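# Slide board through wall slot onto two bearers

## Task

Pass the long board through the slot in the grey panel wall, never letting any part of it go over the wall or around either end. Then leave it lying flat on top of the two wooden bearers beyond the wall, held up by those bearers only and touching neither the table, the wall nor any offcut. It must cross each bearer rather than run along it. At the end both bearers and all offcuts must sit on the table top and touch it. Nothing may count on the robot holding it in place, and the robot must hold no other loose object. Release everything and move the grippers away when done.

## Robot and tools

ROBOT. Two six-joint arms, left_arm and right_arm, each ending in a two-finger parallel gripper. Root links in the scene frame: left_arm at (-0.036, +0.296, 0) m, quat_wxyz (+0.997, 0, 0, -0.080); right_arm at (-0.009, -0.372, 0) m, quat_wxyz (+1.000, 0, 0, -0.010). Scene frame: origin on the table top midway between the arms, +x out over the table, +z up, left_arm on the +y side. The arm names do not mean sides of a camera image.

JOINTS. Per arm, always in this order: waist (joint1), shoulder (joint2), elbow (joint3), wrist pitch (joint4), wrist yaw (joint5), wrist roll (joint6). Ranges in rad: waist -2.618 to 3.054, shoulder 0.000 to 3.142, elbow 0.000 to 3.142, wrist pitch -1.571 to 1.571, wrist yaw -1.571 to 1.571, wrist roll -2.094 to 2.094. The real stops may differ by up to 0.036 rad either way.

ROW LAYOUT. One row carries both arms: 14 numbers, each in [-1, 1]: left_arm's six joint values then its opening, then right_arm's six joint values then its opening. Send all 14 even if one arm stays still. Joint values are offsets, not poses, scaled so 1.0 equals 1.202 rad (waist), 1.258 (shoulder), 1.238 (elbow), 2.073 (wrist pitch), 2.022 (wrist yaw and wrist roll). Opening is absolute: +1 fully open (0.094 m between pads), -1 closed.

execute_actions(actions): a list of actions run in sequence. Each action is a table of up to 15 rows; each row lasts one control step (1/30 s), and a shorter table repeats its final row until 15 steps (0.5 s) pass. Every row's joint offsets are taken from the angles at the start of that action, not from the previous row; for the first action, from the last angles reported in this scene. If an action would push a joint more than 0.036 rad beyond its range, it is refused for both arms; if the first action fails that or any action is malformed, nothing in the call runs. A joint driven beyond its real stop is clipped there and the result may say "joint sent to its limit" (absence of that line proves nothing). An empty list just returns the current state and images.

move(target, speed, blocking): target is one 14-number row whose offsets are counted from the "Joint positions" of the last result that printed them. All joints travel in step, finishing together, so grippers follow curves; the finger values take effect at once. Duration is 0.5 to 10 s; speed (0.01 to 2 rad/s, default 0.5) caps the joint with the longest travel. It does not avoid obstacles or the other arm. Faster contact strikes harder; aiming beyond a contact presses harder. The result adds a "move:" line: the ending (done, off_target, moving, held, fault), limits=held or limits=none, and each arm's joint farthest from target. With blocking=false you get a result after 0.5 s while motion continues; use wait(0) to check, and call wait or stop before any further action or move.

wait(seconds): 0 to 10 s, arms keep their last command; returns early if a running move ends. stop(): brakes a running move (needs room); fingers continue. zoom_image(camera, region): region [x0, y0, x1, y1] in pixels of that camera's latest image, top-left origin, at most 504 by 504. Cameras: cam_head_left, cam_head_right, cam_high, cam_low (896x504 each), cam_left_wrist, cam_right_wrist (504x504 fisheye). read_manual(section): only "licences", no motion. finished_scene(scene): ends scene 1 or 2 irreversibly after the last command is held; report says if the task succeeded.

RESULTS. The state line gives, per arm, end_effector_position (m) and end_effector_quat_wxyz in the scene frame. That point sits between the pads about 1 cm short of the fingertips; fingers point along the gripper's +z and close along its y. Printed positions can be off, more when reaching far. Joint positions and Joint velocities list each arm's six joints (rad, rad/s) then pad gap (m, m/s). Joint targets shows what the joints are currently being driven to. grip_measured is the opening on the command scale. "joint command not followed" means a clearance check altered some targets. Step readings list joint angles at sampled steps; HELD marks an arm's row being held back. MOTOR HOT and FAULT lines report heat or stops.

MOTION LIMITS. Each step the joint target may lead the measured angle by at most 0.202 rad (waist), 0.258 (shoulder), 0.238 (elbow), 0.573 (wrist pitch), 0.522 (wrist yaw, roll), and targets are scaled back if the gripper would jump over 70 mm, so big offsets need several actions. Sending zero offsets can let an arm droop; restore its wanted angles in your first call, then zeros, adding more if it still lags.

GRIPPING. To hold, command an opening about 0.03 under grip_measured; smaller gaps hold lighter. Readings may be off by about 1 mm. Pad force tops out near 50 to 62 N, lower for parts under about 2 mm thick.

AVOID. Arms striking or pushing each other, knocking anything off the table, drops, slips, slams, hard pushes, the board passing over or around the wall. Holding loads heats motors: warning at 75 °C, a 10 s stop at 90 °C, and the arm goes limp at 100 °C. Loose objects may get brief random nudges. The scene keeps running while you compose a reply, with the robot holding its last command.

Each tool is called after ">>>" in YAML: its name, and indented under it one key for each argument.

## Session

>>> execute_actions:
  actions: []

Scene clock: 0.00 s.
left_arm: end_effector_position=(+0.2651, +0.2282, +0.1534) grip_measured=+1.000 end_effector_quat_wxyz=(+0.111, +0.244, +0.916, +0.299) | right_arm: end_effector_position=(+0.2840, -0.5856, +0.2815) grip_measured=+1.000 end_effector_quat_wxyz=(+0.222, +0.482, +0.846, -0.052)
Joint names: [waist, shoulder, elbow, wrist pitch, wrist yaw, wrist roll]
Joint positions: left_arm=[-0.42   1.615  1.309 -1.238 -0.648 -0.05   0.094] | right_arm=[-0.581  1.619  1.883 -1.38   0.064  0.419  0.094]
Joint velocities: left_arm=[ 0.007 -0.012 -0.007  0.022 -0.037 -0.037  0.   ] | right_arm=[-0.002 -0.002 -0.012 -0.007 -0.022 -0.007  0.   ]
Motor temperatures (°C, as the motors report them): left_arm=[16 17 16 17 15 14] | right_arm=[17 20 15 17 14 16]
Joint targets: left_arm=[-0.420 1.609 1.316 -1.236 -0.657 -0.055] | right_arm=[-0.581 1.612 1.890 -1.379 0.070 0.417]

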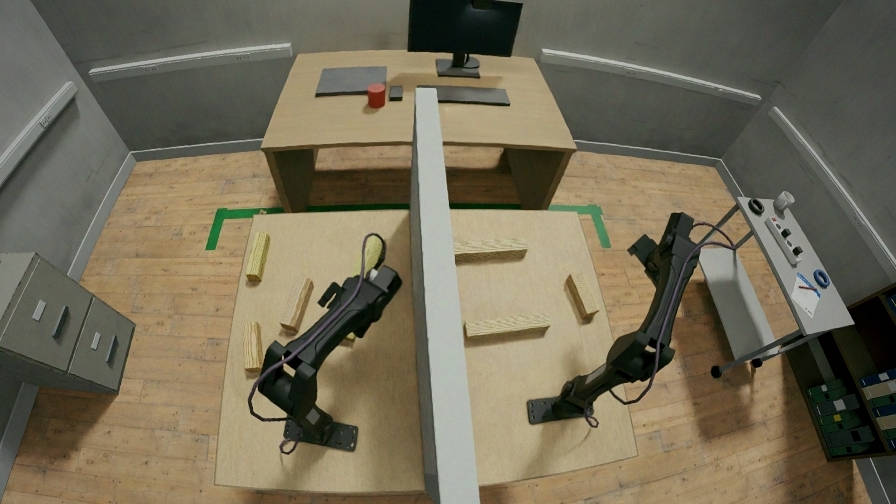

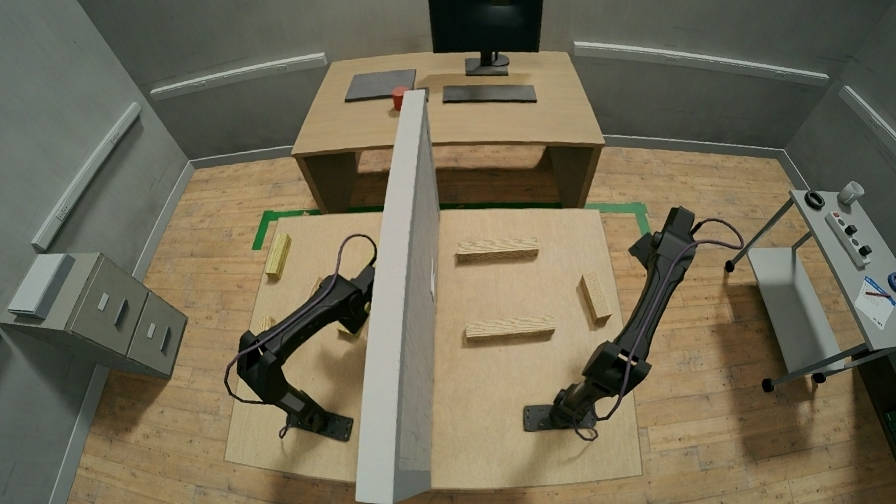

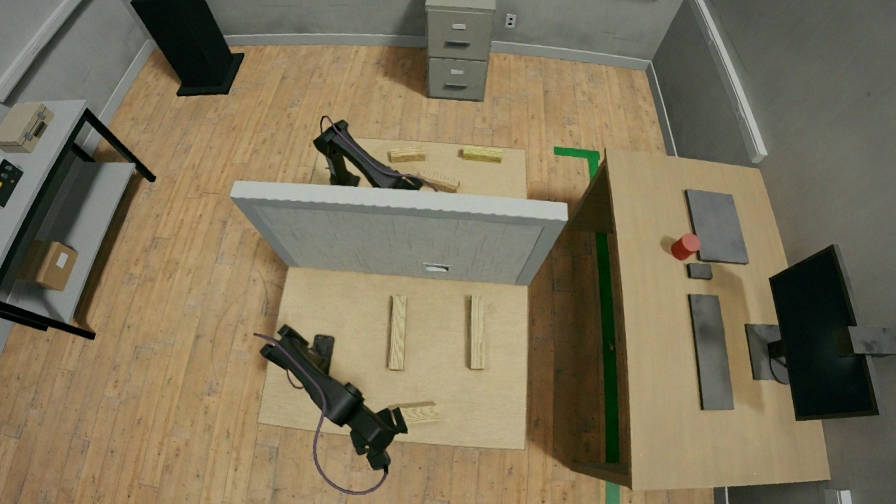

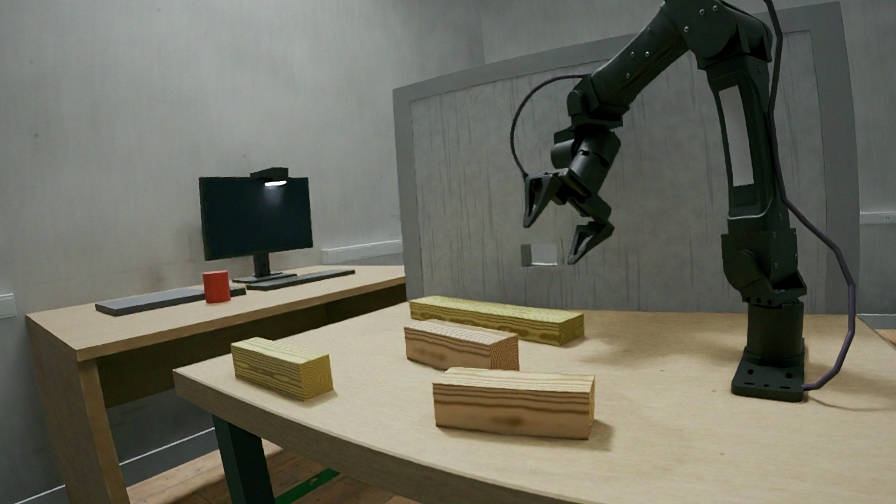

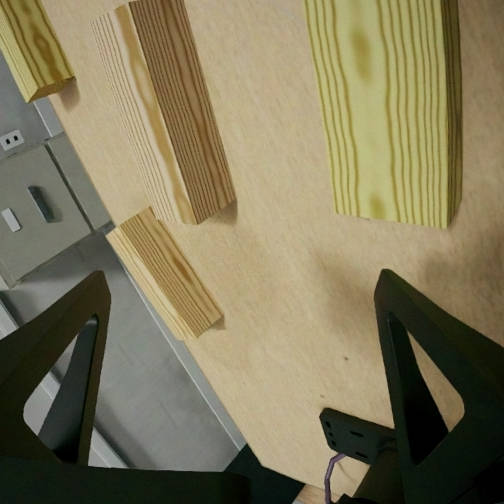

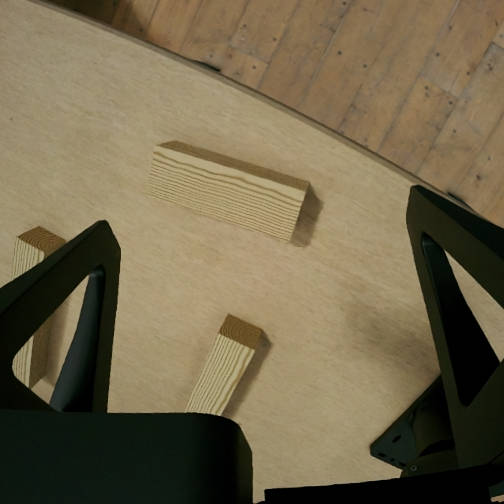

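>>> zoom_image:
  camera: "cam_head_left"
  region: [200, 190, 660, 500]

>>> zoom_image:
  camera: "cam_low"
  region: [380, 200, 680, 380]

>>> zoom_image:
  camera: "cam_high"
  region: [230, 120, 580, 460]

Region (200, 190, 660, 500) of cam_head_left's 896x504 image, scaled by 1.096, with more detail than that image has; it fills the top 340 rows of this view, and the rest is white.

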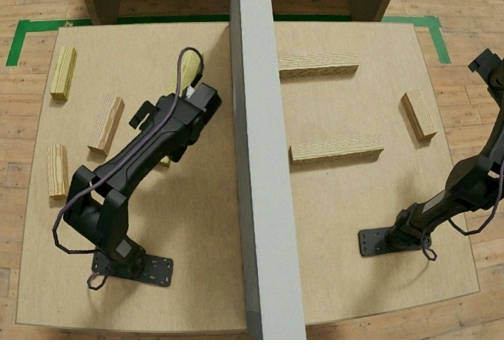

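Region (380, 200, 680, 380) of cam_low's 896x504 image, scaled by 1.680, with more detail than that image has; it fills the top 302 rows of this view, and the rest is white.

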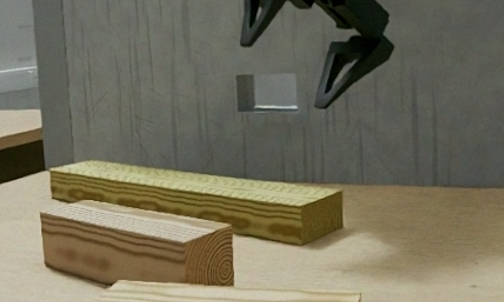

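Region (230, 120, 580, 460) of cam_high's 896x504 image, scaled by 1.440, with more detail than that image has; it fills the top 490 rows of this view, and the rest is white.

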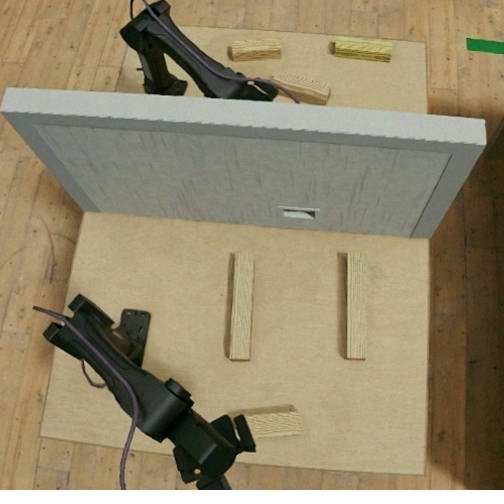

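>>> zoom_image:
  camera: "cam_low"
  region: [490, 210, 610, 350]

>>> zoom_image:
  camera: "cam_low"
  region: [390, 270, 510, 350]

Region (490, 210, 610, 350) of cam_low's 896x504 image, scaled by 3.600, with more detail than that image has; it fills the left 432 columns of this view, and the rest is white.

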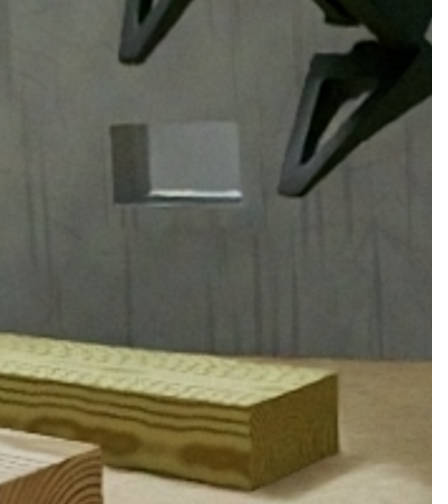

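Region (390, 270, 510, 350) of cam_low's 896x504 image, scaled by 4.200, with more detail than that image has.

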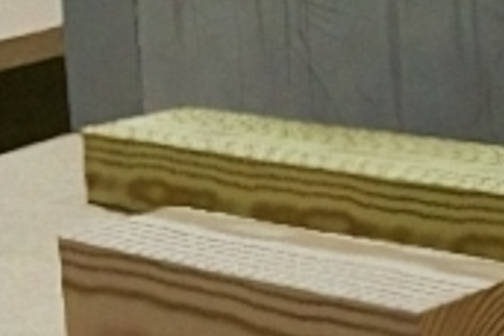

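>>> zoom_image:
  camera: "cam_low"
  region: [580, 280, 896, 420]

>>> zoom_image:
  camera: "cam_head_right"
  region: [400, 200, 660, 490]

Region (580, 280, 896, 420) of cam_low's 896x504 image, scaled by 1.595, with more detail than that image has; it fills the top 223 rows of this view, and the rest is white.

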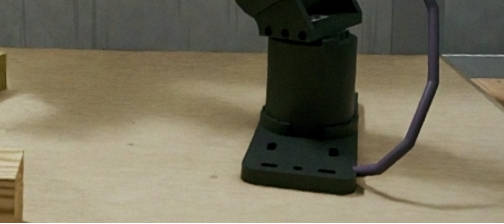

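Region (400, 200, 660, 490) of cam_head_right's 896x504 image, scaled by 1.738, with more detail than that image has; it fills the left 452 columns of this view, and the rest is white.

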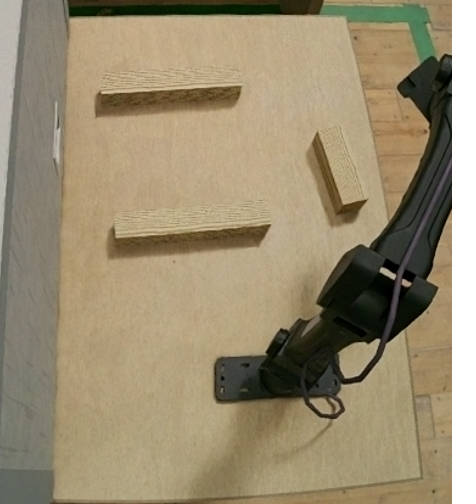

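>>> move:
  target: [0.2628, -0.2172, -0.5237, 0.5125, 0.3205, 0.0247, 1, 0.7933, 0.3700, 0.0025, 0.1494, -0.3524, -0.5242, 1]
  speed: 1.4

Scene clock: 11.67 s.
left_arm: end_effector_position=(+0.3052, +0.2032, +0.0769) grip_measured=+1.000 end_effector_quat_wxyz=(+0.339, +0.124, +0.932, -0.043) | right_arm: end_effector_position=(+0.3874, -0.1105, +0.1500) grip_measured=+1.000 end_effector_quat_wxyz=(+0.174, -0.486, +0.808, +0.283)
Joint names: [waist, shoulder, elbow, wrist pitch, wrist yaw, wrist roll]
Joint positions: left_arm=[-0.113  1.369  0.679 -0.184 -0.01  -0.006  0.094] | right_arm=[ 0.381  2.09   1.883 -1.081 -0.625 -0.631  0.094]
Joint velocities: left_arm=[ 0.007 -0.007 -0.002 -0.051  0.051  0.066  0.   ] | right_arm=[ 0.002 -0.012 -0.002 -0.051  0.022 -0.037  0.   ]
Motor temperatures (°C, as the motors report them): left_arm=[16 18 16 18 16 14] | right_arm=[17 21 16 18 14 16]
Joint targets: left_arm=[-0.104 1.342 0.660 -0.175 -0.000 -0.001] | right_arm=[0.373 2.084 1.886 -1.070 -0.649 -0.641]
move: off_target (left_arm, right_arm); limits=none; left_arm: farthest joint: the shoulder, 0.027 radians from its target (0.274 radians at the start); right_arm: farthest joint: the wrist yaw, 0.024 radians from its target (0.713 radians at the start)

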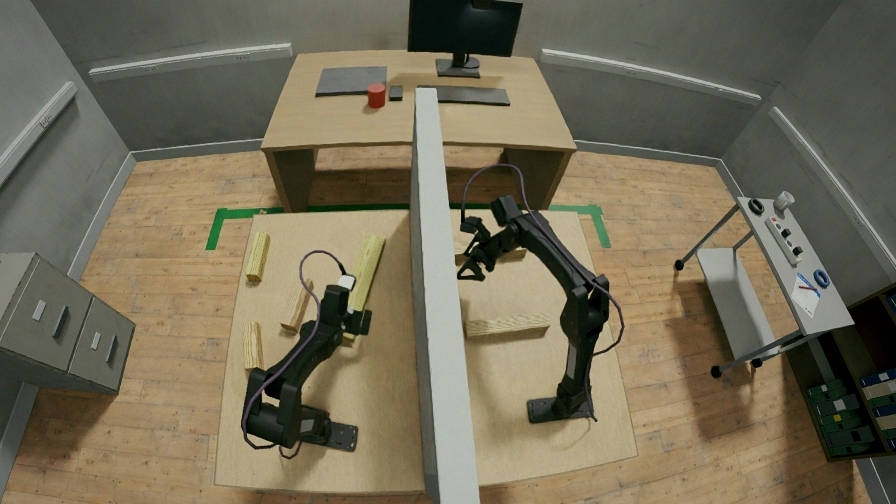

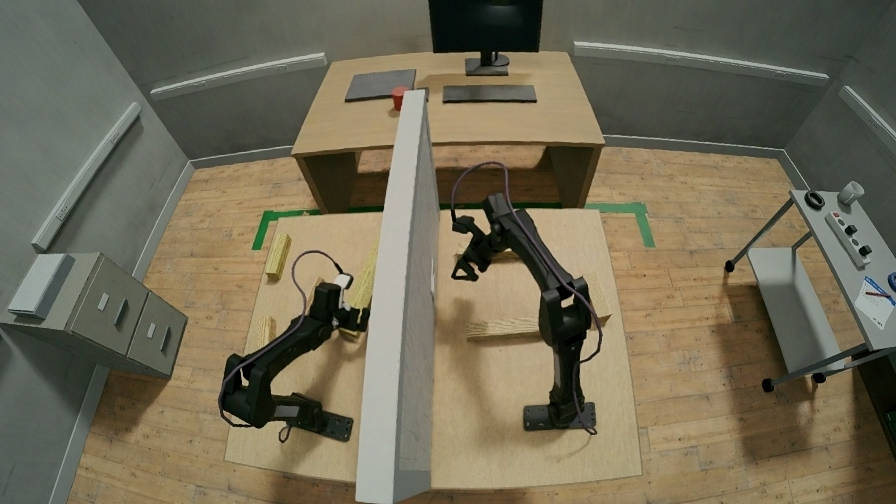

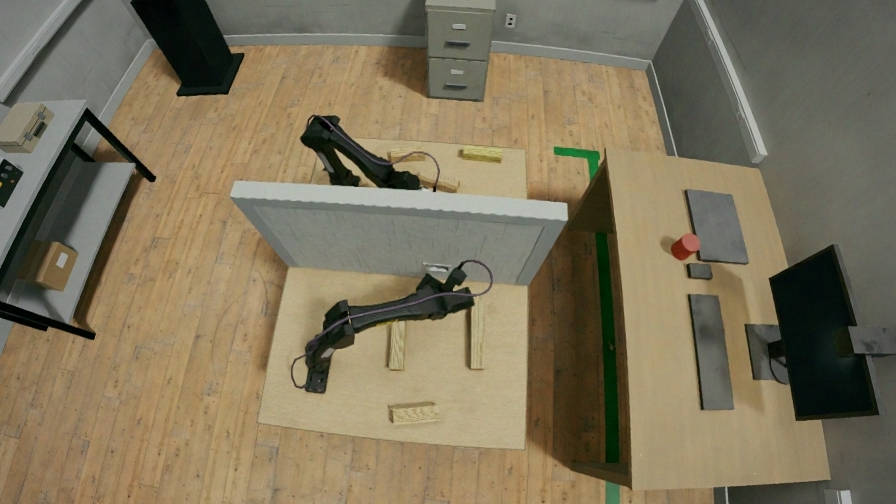

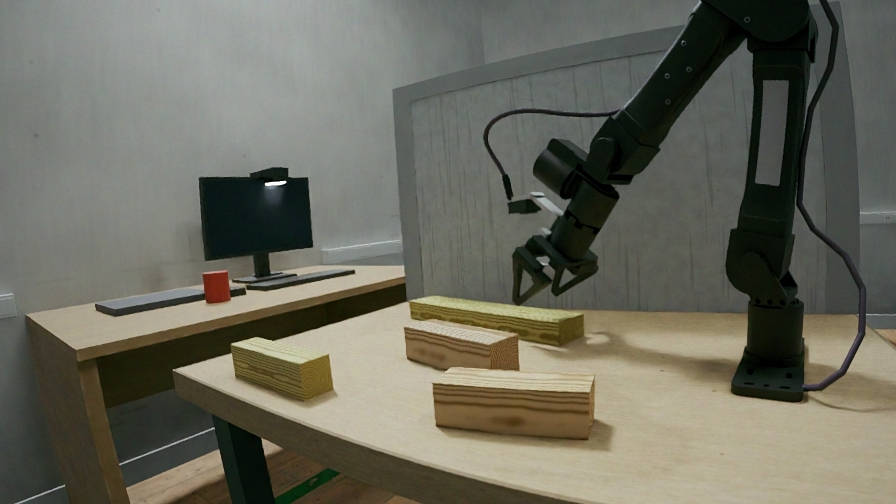

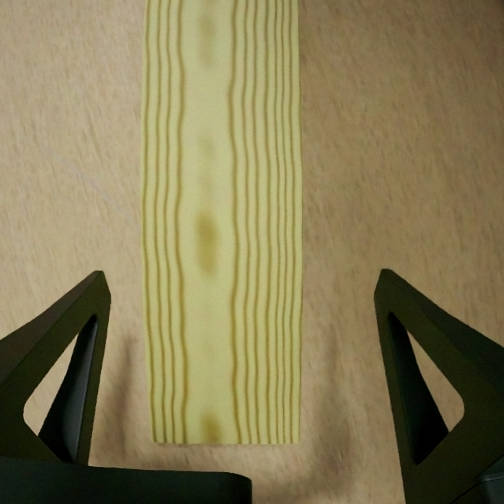

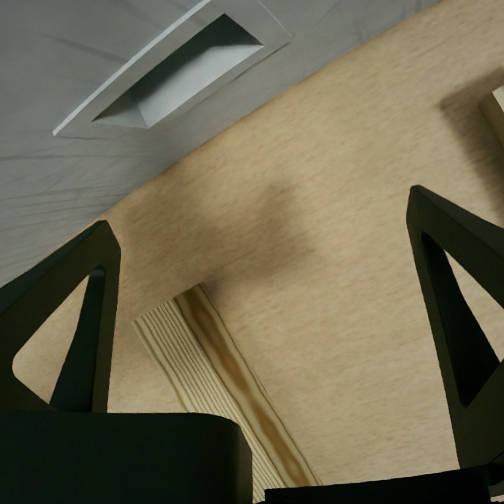

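>>> execute_actions:
  actions:
    - [[0.0080,-0.0215,-0.0153,0.0059,0.0051,0.0027,1,-0.0067,-0.0048,0.0024,0.0054,-0.0121,-0.0097,1],[0.0092,-0.0215,-0.0153,0.0103,0.0056,0.0031,1,-0.0067,-0.0048,0.0024,0.0057,-0.0128,-0.0228,1],[0.0112,-0.0211,-0.0157,0.0170,0.0063,0.0038,1,-0.0067,-0.0048,0.0024,0.0061,-0.0137,-0.0427,1],[0.0136,-0.0182,-0.0183,0.0254,0.0073,0.0046,1,-0.0067,-0.0048,0.0024,0.0067,-0.0150,-0.0675,1],[0.0163,-0.0128,-0.0231,0.0350,0.0084,0.0055,1,-0.0067,-0.0048,0.0024,0.0073,-0.0163,-0.0958,1],[0.0192,-0.0055,-0.0296,0.0451,0.0095,0.0065,1,-0.0067,-0.0048,0.0024,0.0080,-0.0178,-0.1257,1],[0.0221,0.0031,-0.0373,0.0551,0.0106,0.0075,1,-0.0067,-0.0048,0.0024,0.0086,-0.0193,-0.1556,1],[0.0248,0.0126,-0.0457,0.0647,0.0117,0.0084,1,-0.0067,-0.0048,0.0024,0.0092,-0.0206,-0.1839,1],[0.0272,0.0223,-0.0544,0.0731,0.0127,0.0092,1,-0.0067,-0.0048,0.0024,0.0098,-0.0219,-0.2087,1],[0.0292,0.0318,-0.0628,0.0798,0.0134,0.0099,0.9,-0.0067,-0.0048,0.0024,0.0102,-0.0228,-0.2286,1],[0.0304,0.0404,-0.0705,0.0842,0.0139,0.0103,0.8,-0.0067,-0.0048,0.0024,0.0105,-0.0235,-0.2417,1],[0.0309,0.0477,-0.0770,0.0858,0.0141,0.0105,0.7,-0.0067,-0.0048,0.0024,0.0106,-0.0237,-0.2465,1],[0.0309,0.0531,-0.0818,0.0858,0.0141,0.0105,0.6,-0.0067,-0.0048,0.0024,0.0106,-0.0237,-0.2465,1],[0.0309,0.0560,-0.0844,0.0858,0.0141,0.0105,0.5,-0.0067,-0.0048,0.0024,0.0106,-0.0237,-0.2465,1],[0.0309,0.0564,-0.0848,0.0858,0.0141,0.0105,0.05,-0.0067,-0.0048,0.0024,0.0106,-0.0237,-0.2465,1]]

>>> wait:
  seconds: 0.4

Scene clock: 13.97 s.
left_arm: end_effector_position=(+0.3082, +0.2105, +0.0541) grip_measured=+0.340 end_effector_quat_wxyz=(+0.349, +0.119, +0.929, -0.043) | right_arm: end_effector_position=(+0.3883, -0.1073, +0.1527) grip_measured=+1.000 end_effector_quat_wxyz=(-0.237, +0.643, -0.685, -0.247)
Joint names: [waist, shoulder, elbow, wrist pitch, wrist yaw, wrist roll]
Joint positions: left_arm=[-0.084  1.421  0.6   -0.033  0.003  0.009  0.063] | right_arm=[ 0.381  2.09   1.883 -1.069 -0.644 -1.049  0.094]
Joint velocities: left_arm=[ 0.012  0.203 -0.222  0.212 -0.022 -0.081 -0.421] | right_arm=[-0.037 -0.007  0.002  0.095  0.007 -0.505  0.   ]
Motor temperatures (°C, as the motors report them): left_arm=[16 18 16 18 16 14] | right_arm=[17 21 16 18 14 16]
Joint targets: left_arm=[-0.076 1.440 0.574 -0.006 0.019 0.015] | right_arm=[0.372 2.084 1.886 -1.059 -0.673 -1.129]
Step readings (joint positions):
0: left_arm=[-0.113 1.369 0.679 -0.184 -0.009 -0.006] | right_arm=[0.381 2.090 1.883 -1.081 -0.625 -0.631]
1: left_arm=[-0.113 1.369 0.679 -0.183 -0.009 -0.006] | right_arm=[0.381 2.090 1.883 -1.081 -0.625 -0.633]
2: left_arm=[-0.113 1.369 0.679 -0.182 -0.009 -0.005] | right_arm=[0.381 2.090 1.883 -1.081 -0.625 -0.639]
4: left_arm=[-0.110 1.369 0.679 -0.173 -0.007 -0.004] | right_arm=[0.381 2.090 1.883 -1.080 -0.626 -0.671]
8: left_arm=[-0.098 1.369 0.664 -0.115 -0.002 0.000] | right_arm=[0.381 2.090 1.883 -1.077 -0.633 -0.813]
15: Joint positions above

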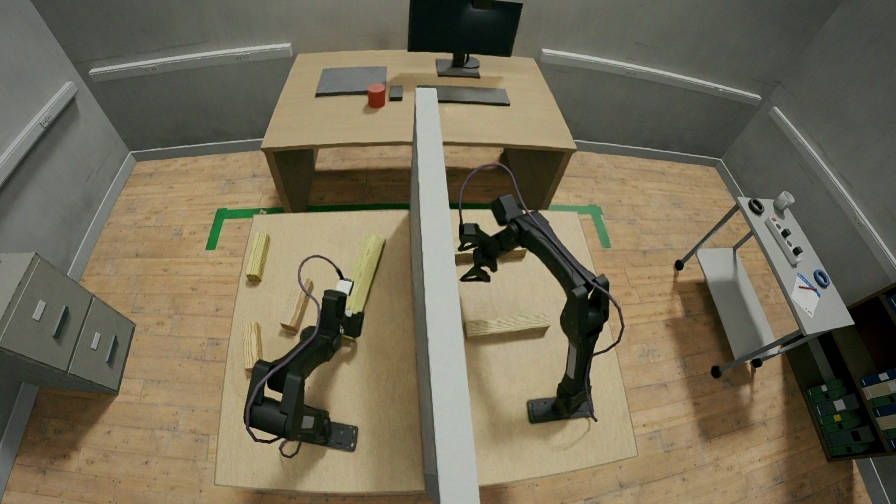

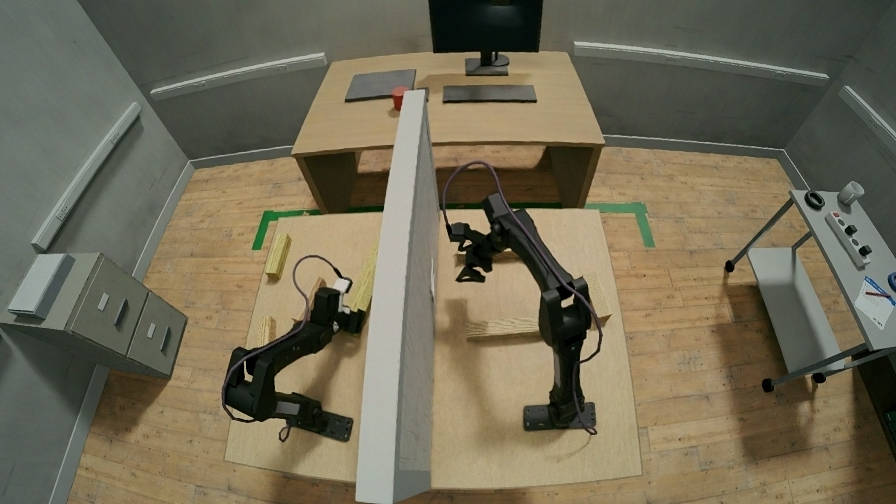

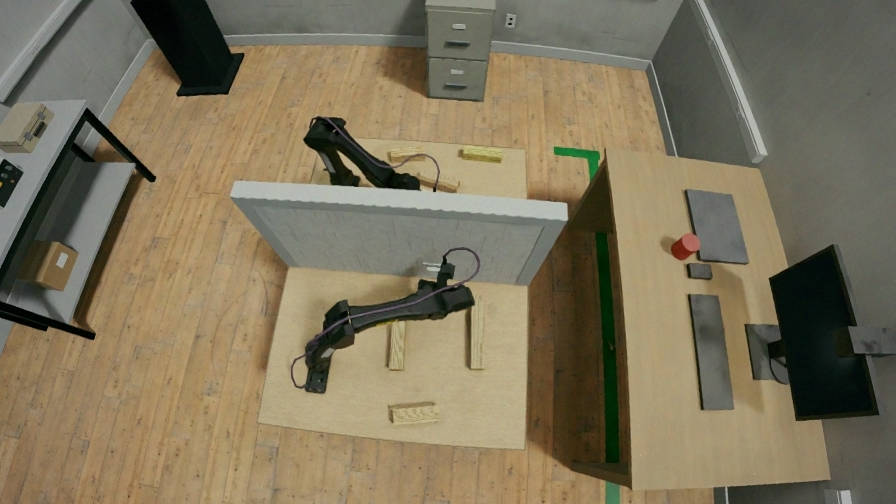

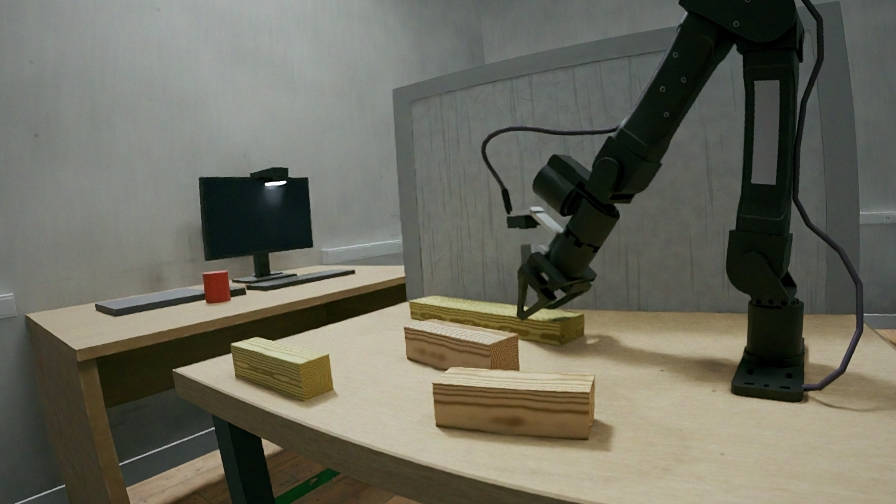

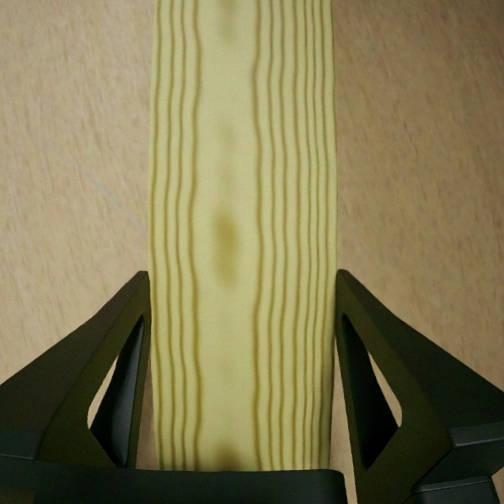

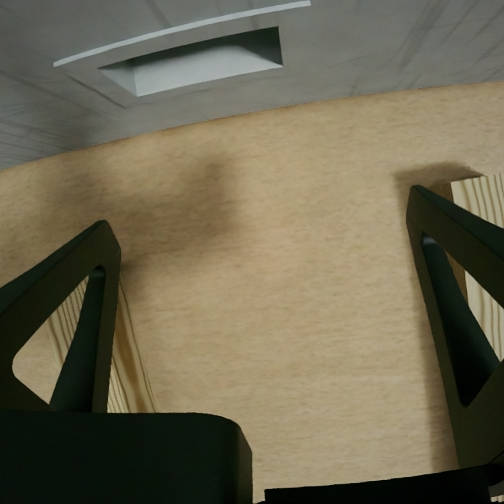

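Scene clock: 14.37 s.
left_arm: end_effector_position=(+0.3095, +0.2106, +0.0540) grip_measured=+0.304 end_effector_quat_wxyz=(+0.352, +0.119, +0.928, -0.043) | right_arm: end_effector_position=(+0.3886, -0.1068, +0.1531) grip_measured=+1.000 end_effector_quat_wxyz=(-0.247, +0.666, -0.662, -0.239)
Joint names: [waist, shoulder, elbow, wrist pitch, wrist yaw, wrist roll]
Joint positions: left_arm=[-0.082  1.424  0.597 -0.02   0.005  0.01   0.061] | right_arm=[ 0.381  2.09   1.883 -1.066 -0.646 -1.117  0.094]
Joint velocities: left_arm=[-0.002  0.007  0.002 -0.066 -0.066  0.022  0.   ] | right_arm=[-0.007 -0.012 -0.007 -0.051 -0.022 -0.037  0.   ]
Motor temperatures (°C, as the motors report them): left_arm=[16 18 16 18 16 14] | right_arm=[17 22 16 18 14 16]
Joint targets: left_arm=[-0.075 1.440 0.574 -0.006 0.019 0.016] | right_arm=[0.372 2.084 1.886 -1.059 -0.672 -1.129]
wait: 0.40 s; no rest

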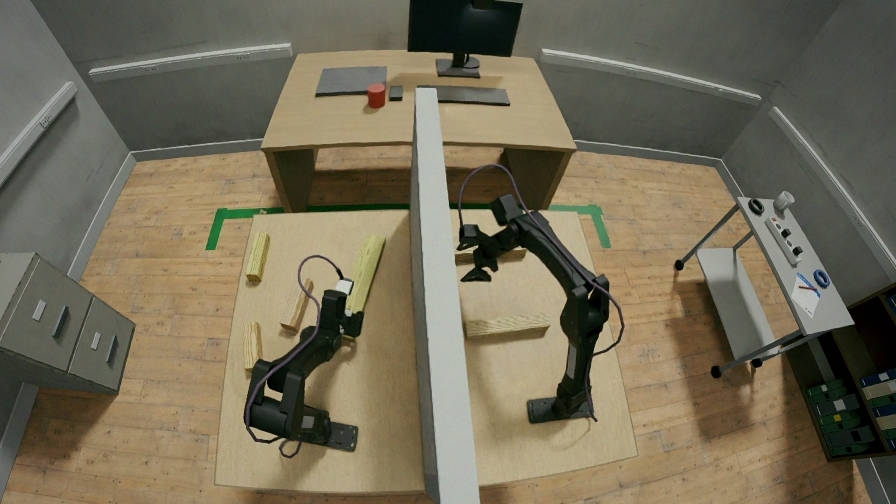

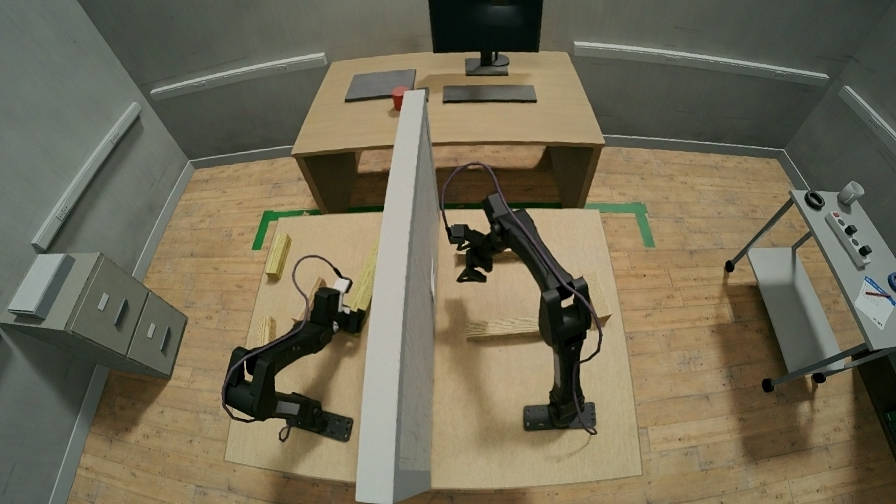

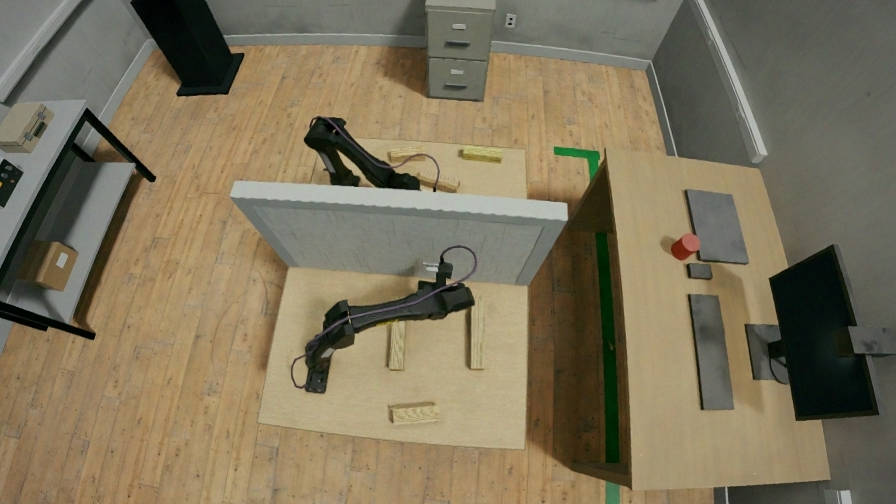

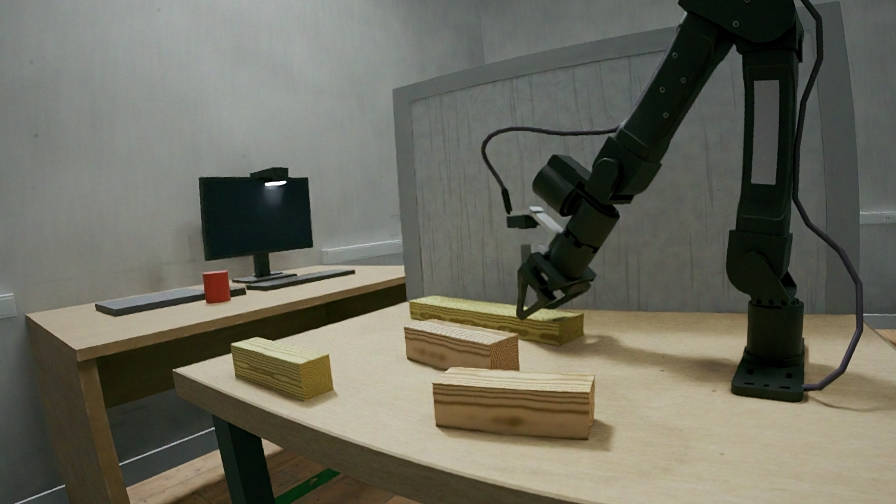

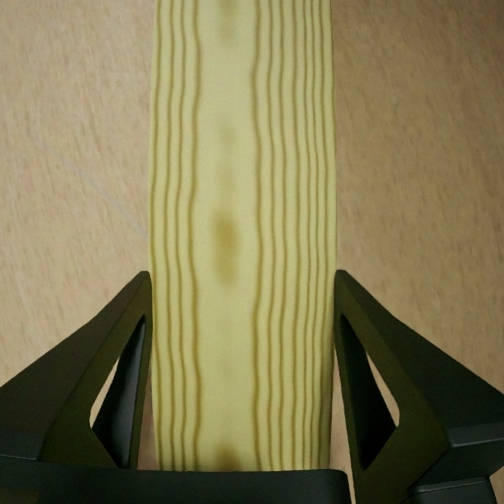

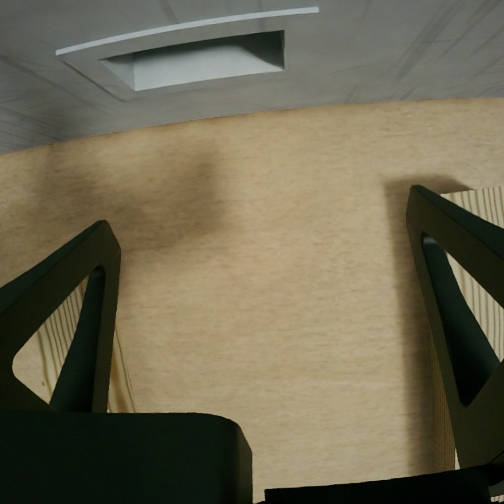

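>>> execute_actions:
  actions:
    - [[0.0058,0.0127,-0.0186,0.0074,0.0069,0.0030,0.55,-0.0064,-0.0062,0.0006,0.0041,-0.0125,-0.0050,1],[0.0058,0.0135,-0.0190,0.0091,0.0069,0.0030,0.55,-0.0032,-0.0100,-0.0045,0.0059,-0.0114,-0.0025,1],[0.0058,0.0158,-0.0199,0.0115,0.0069,0.0030,0.55,0.0015,-0.0158,-0.0122,0.0086,-0.0097,0.0014,1],[0.0058,0.0191,-0.0213,0.0144,0.0069,0.0030,0.55,0.0074,-0.0230,-0.0218,0.0120,-0.0076,0.0062,1],[0.0058,0.0230,-0.0230,0.0175,0.0069,0.0030,0.55,0.0141,-0.0312,-0.0327,0.0159,-0.0053,0.0116,1],[0.0058,0.0271,-0.0247,0.0204,0.0069,0.0030,0.55,0.0212,-0.0399,-0.0443,0.0201,-0.0028,0.0174,1],[0.0058,0.0310,-0.0264,0.0228,0.0069,0.0030,0.55,0.0283,-0.0486,-0.0559,0.0242,-0.0002,0.0231,1],[0.0058,0.0343,-0.0278,0.0245,0.0069,0.0030,0.55,0.0350,-0.0568,-0.0668,0.0281,0.0021,0.0285,1],[0.0058,0.0366,-0.0287,0.0251,0.0069,0.0030,0.55,0.0409,-0.0640,-0.0764,0.0315,0.0042,0.0333,1],[0.0058,0.0374,-0.0291,0.0251,0.0069,0.0030,0.55,0.0456,-0.0698,-0.0841,0.0342,0.0059,0.0372,1],[0.0058,0.0374,-0.0291,0.0251,0.0069,0.0030,0.55,0.0488,-0.0736,-0.0892,0.0360,0.0070,0.0397,1],[0.0058,0.0374,-0.0291,0.0251,0.0069,0.0030,0.55,0.0499,-0.0750,-0.0910,0.0367,0.0074,0.0406,1],[0.0058,0.0374,-0.0291,0.0251,0.0069,0.0030,0.5,0.0499,-0.0750,-0.0910,0.0367,0.0074,0.0406,1],[0.0058,0.0374,-0.0291,0.0251,0.0069,0.0030,0.42,0.0499,-0.0750,-0.0910,0.0367,0.0074,0.0406,1],[0.0058,0.0374,-0.0291,0.0251,0.0069,0.0030,0.1,0.0499,-0.0750,-0.0910,0.0367,0.0074,0.0406,1]]

Scene clock: 16.67 s.
left_arm: end_effector_position=(+0.3085, +0.2104, +0.0427) grip_measured=+0.298 end_effector_quat_wxyz=(+0.346, +0.119, +0.930, -0.044) | right_arm: end_effector_position=(+0.3646, -0.0895, +0.1583) grip_measured=+1.000 end_effector_quat_wxyz=(-0.246, +0.668, -0.660, -0.241)
Joint names: [waist, shoulder, elbow, wrist pitch, wrist yaw, wrist roll]
Joint positions: left_arm=[-0.081  1.457  0.579  0.02   0.008  0.011  0.061] | right_arm=[ 0.44   2.016  1.79  -1.011 -0.631 -1.054  0.094]
Joint velocities: left_arm=[ 0.042  0.032 -0.002 -0.022  0.022 -0.066  0.005] | right_arm=[ 0.027 -0.042 -0.012  0.066 -0.081  0.095  0.   ]
Motor temperatures (°C, as the motors report them): left_arm=[16 18 16 18 16 14] | right_arm=[17 22 16 18 14 16]
Joint targets: left_arm=[-0.075 1.471 0.561 0.032 0.019 0.016] | right_arm=[0.441 1.995 1.770 -0.990 -0.630 -1.035]
Step readings (joint positions):
0: left_arm=[-0.082 1.424 0.597 -0.020 0.005 0.010] | right_arm=[0.381 2.090 1.883 -1.066 -0.646 -1.122]
1: left_arm=[-0.082 1.424 0.597 -0.019 0.005 0.011] | right_arm=[0.381 2.090 1.883 -1.066 -0.646 -1.122]
2: left_arm=[-0.082 1.424 0.597 -0.017 0.006 0.011] | right_arm=[0.381 2.090 1.883 -1.065 -0.646 -1.122]
4: left_arm=[-0.082 1.424 0.597 -0.012 0.007 0.011] | right_arm=[0.381 2.090 1.883 -1.061 -0.646 -1.120]
8: left_arm=[-0.082 1.440 0.597 0.008 0.008 0.011] | right_arm=[0.392 2.062 1.838 -1.035 -0.640 -1.096]
15: Joint positions above

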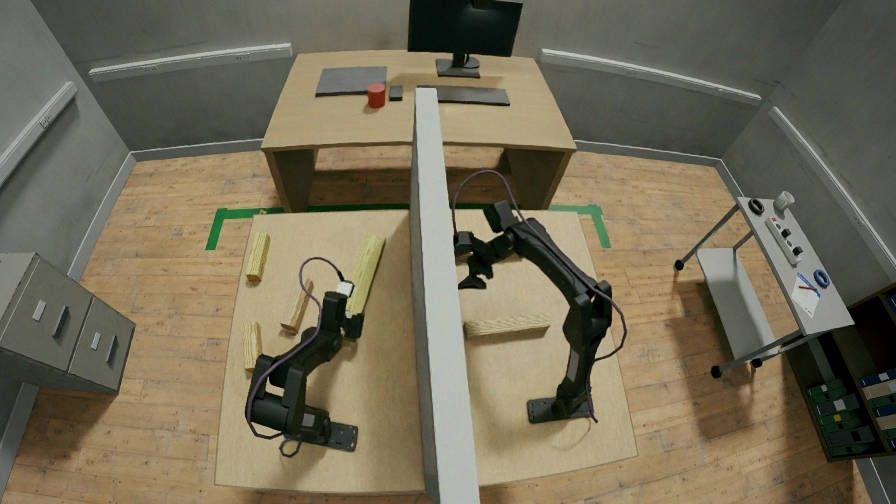

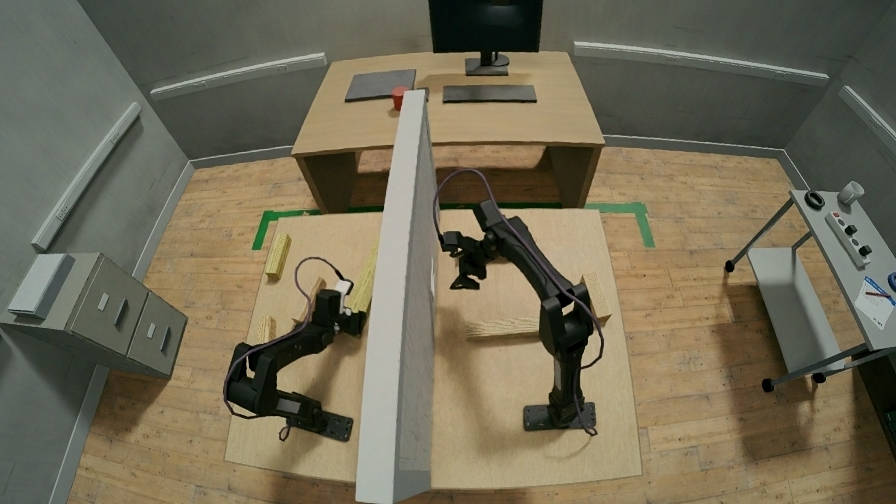

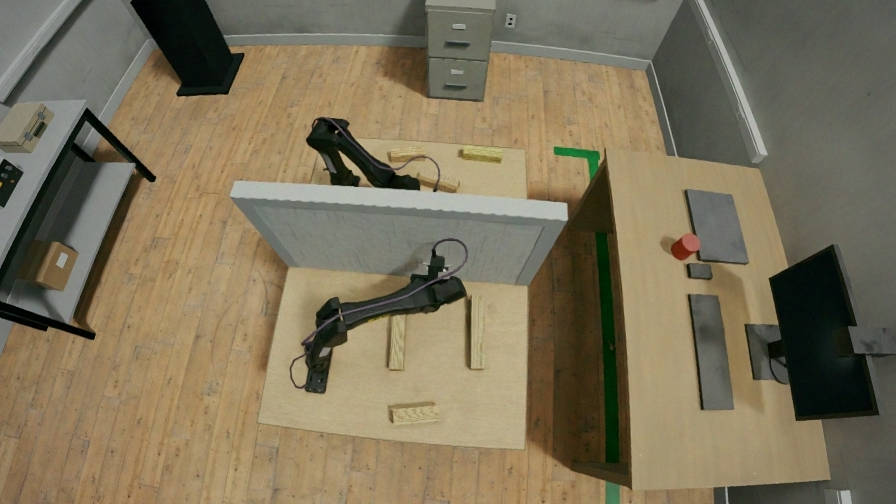

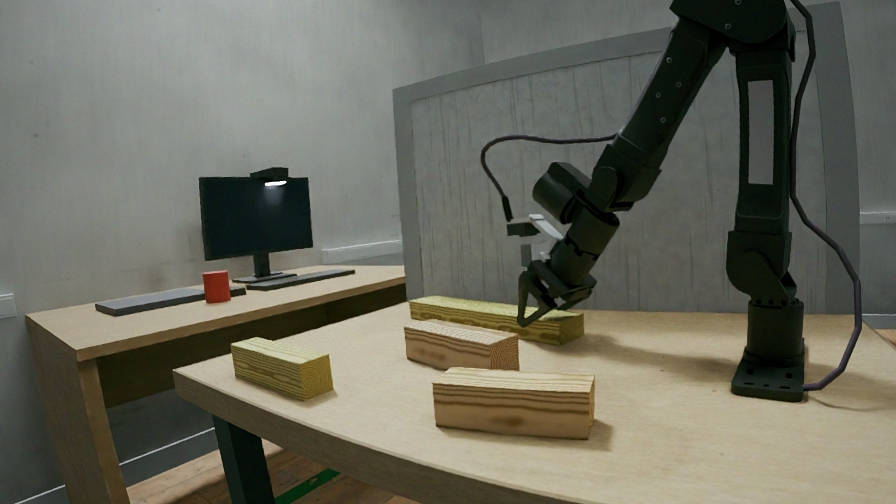

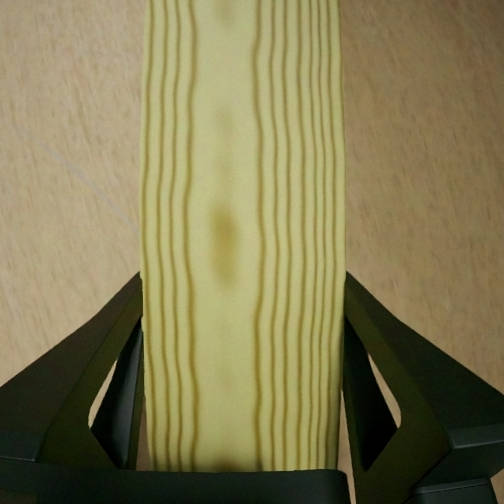

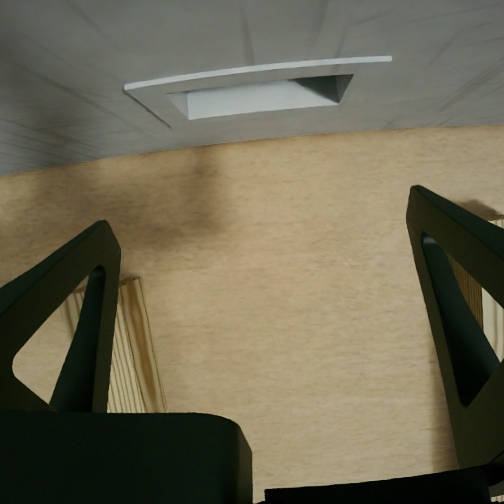

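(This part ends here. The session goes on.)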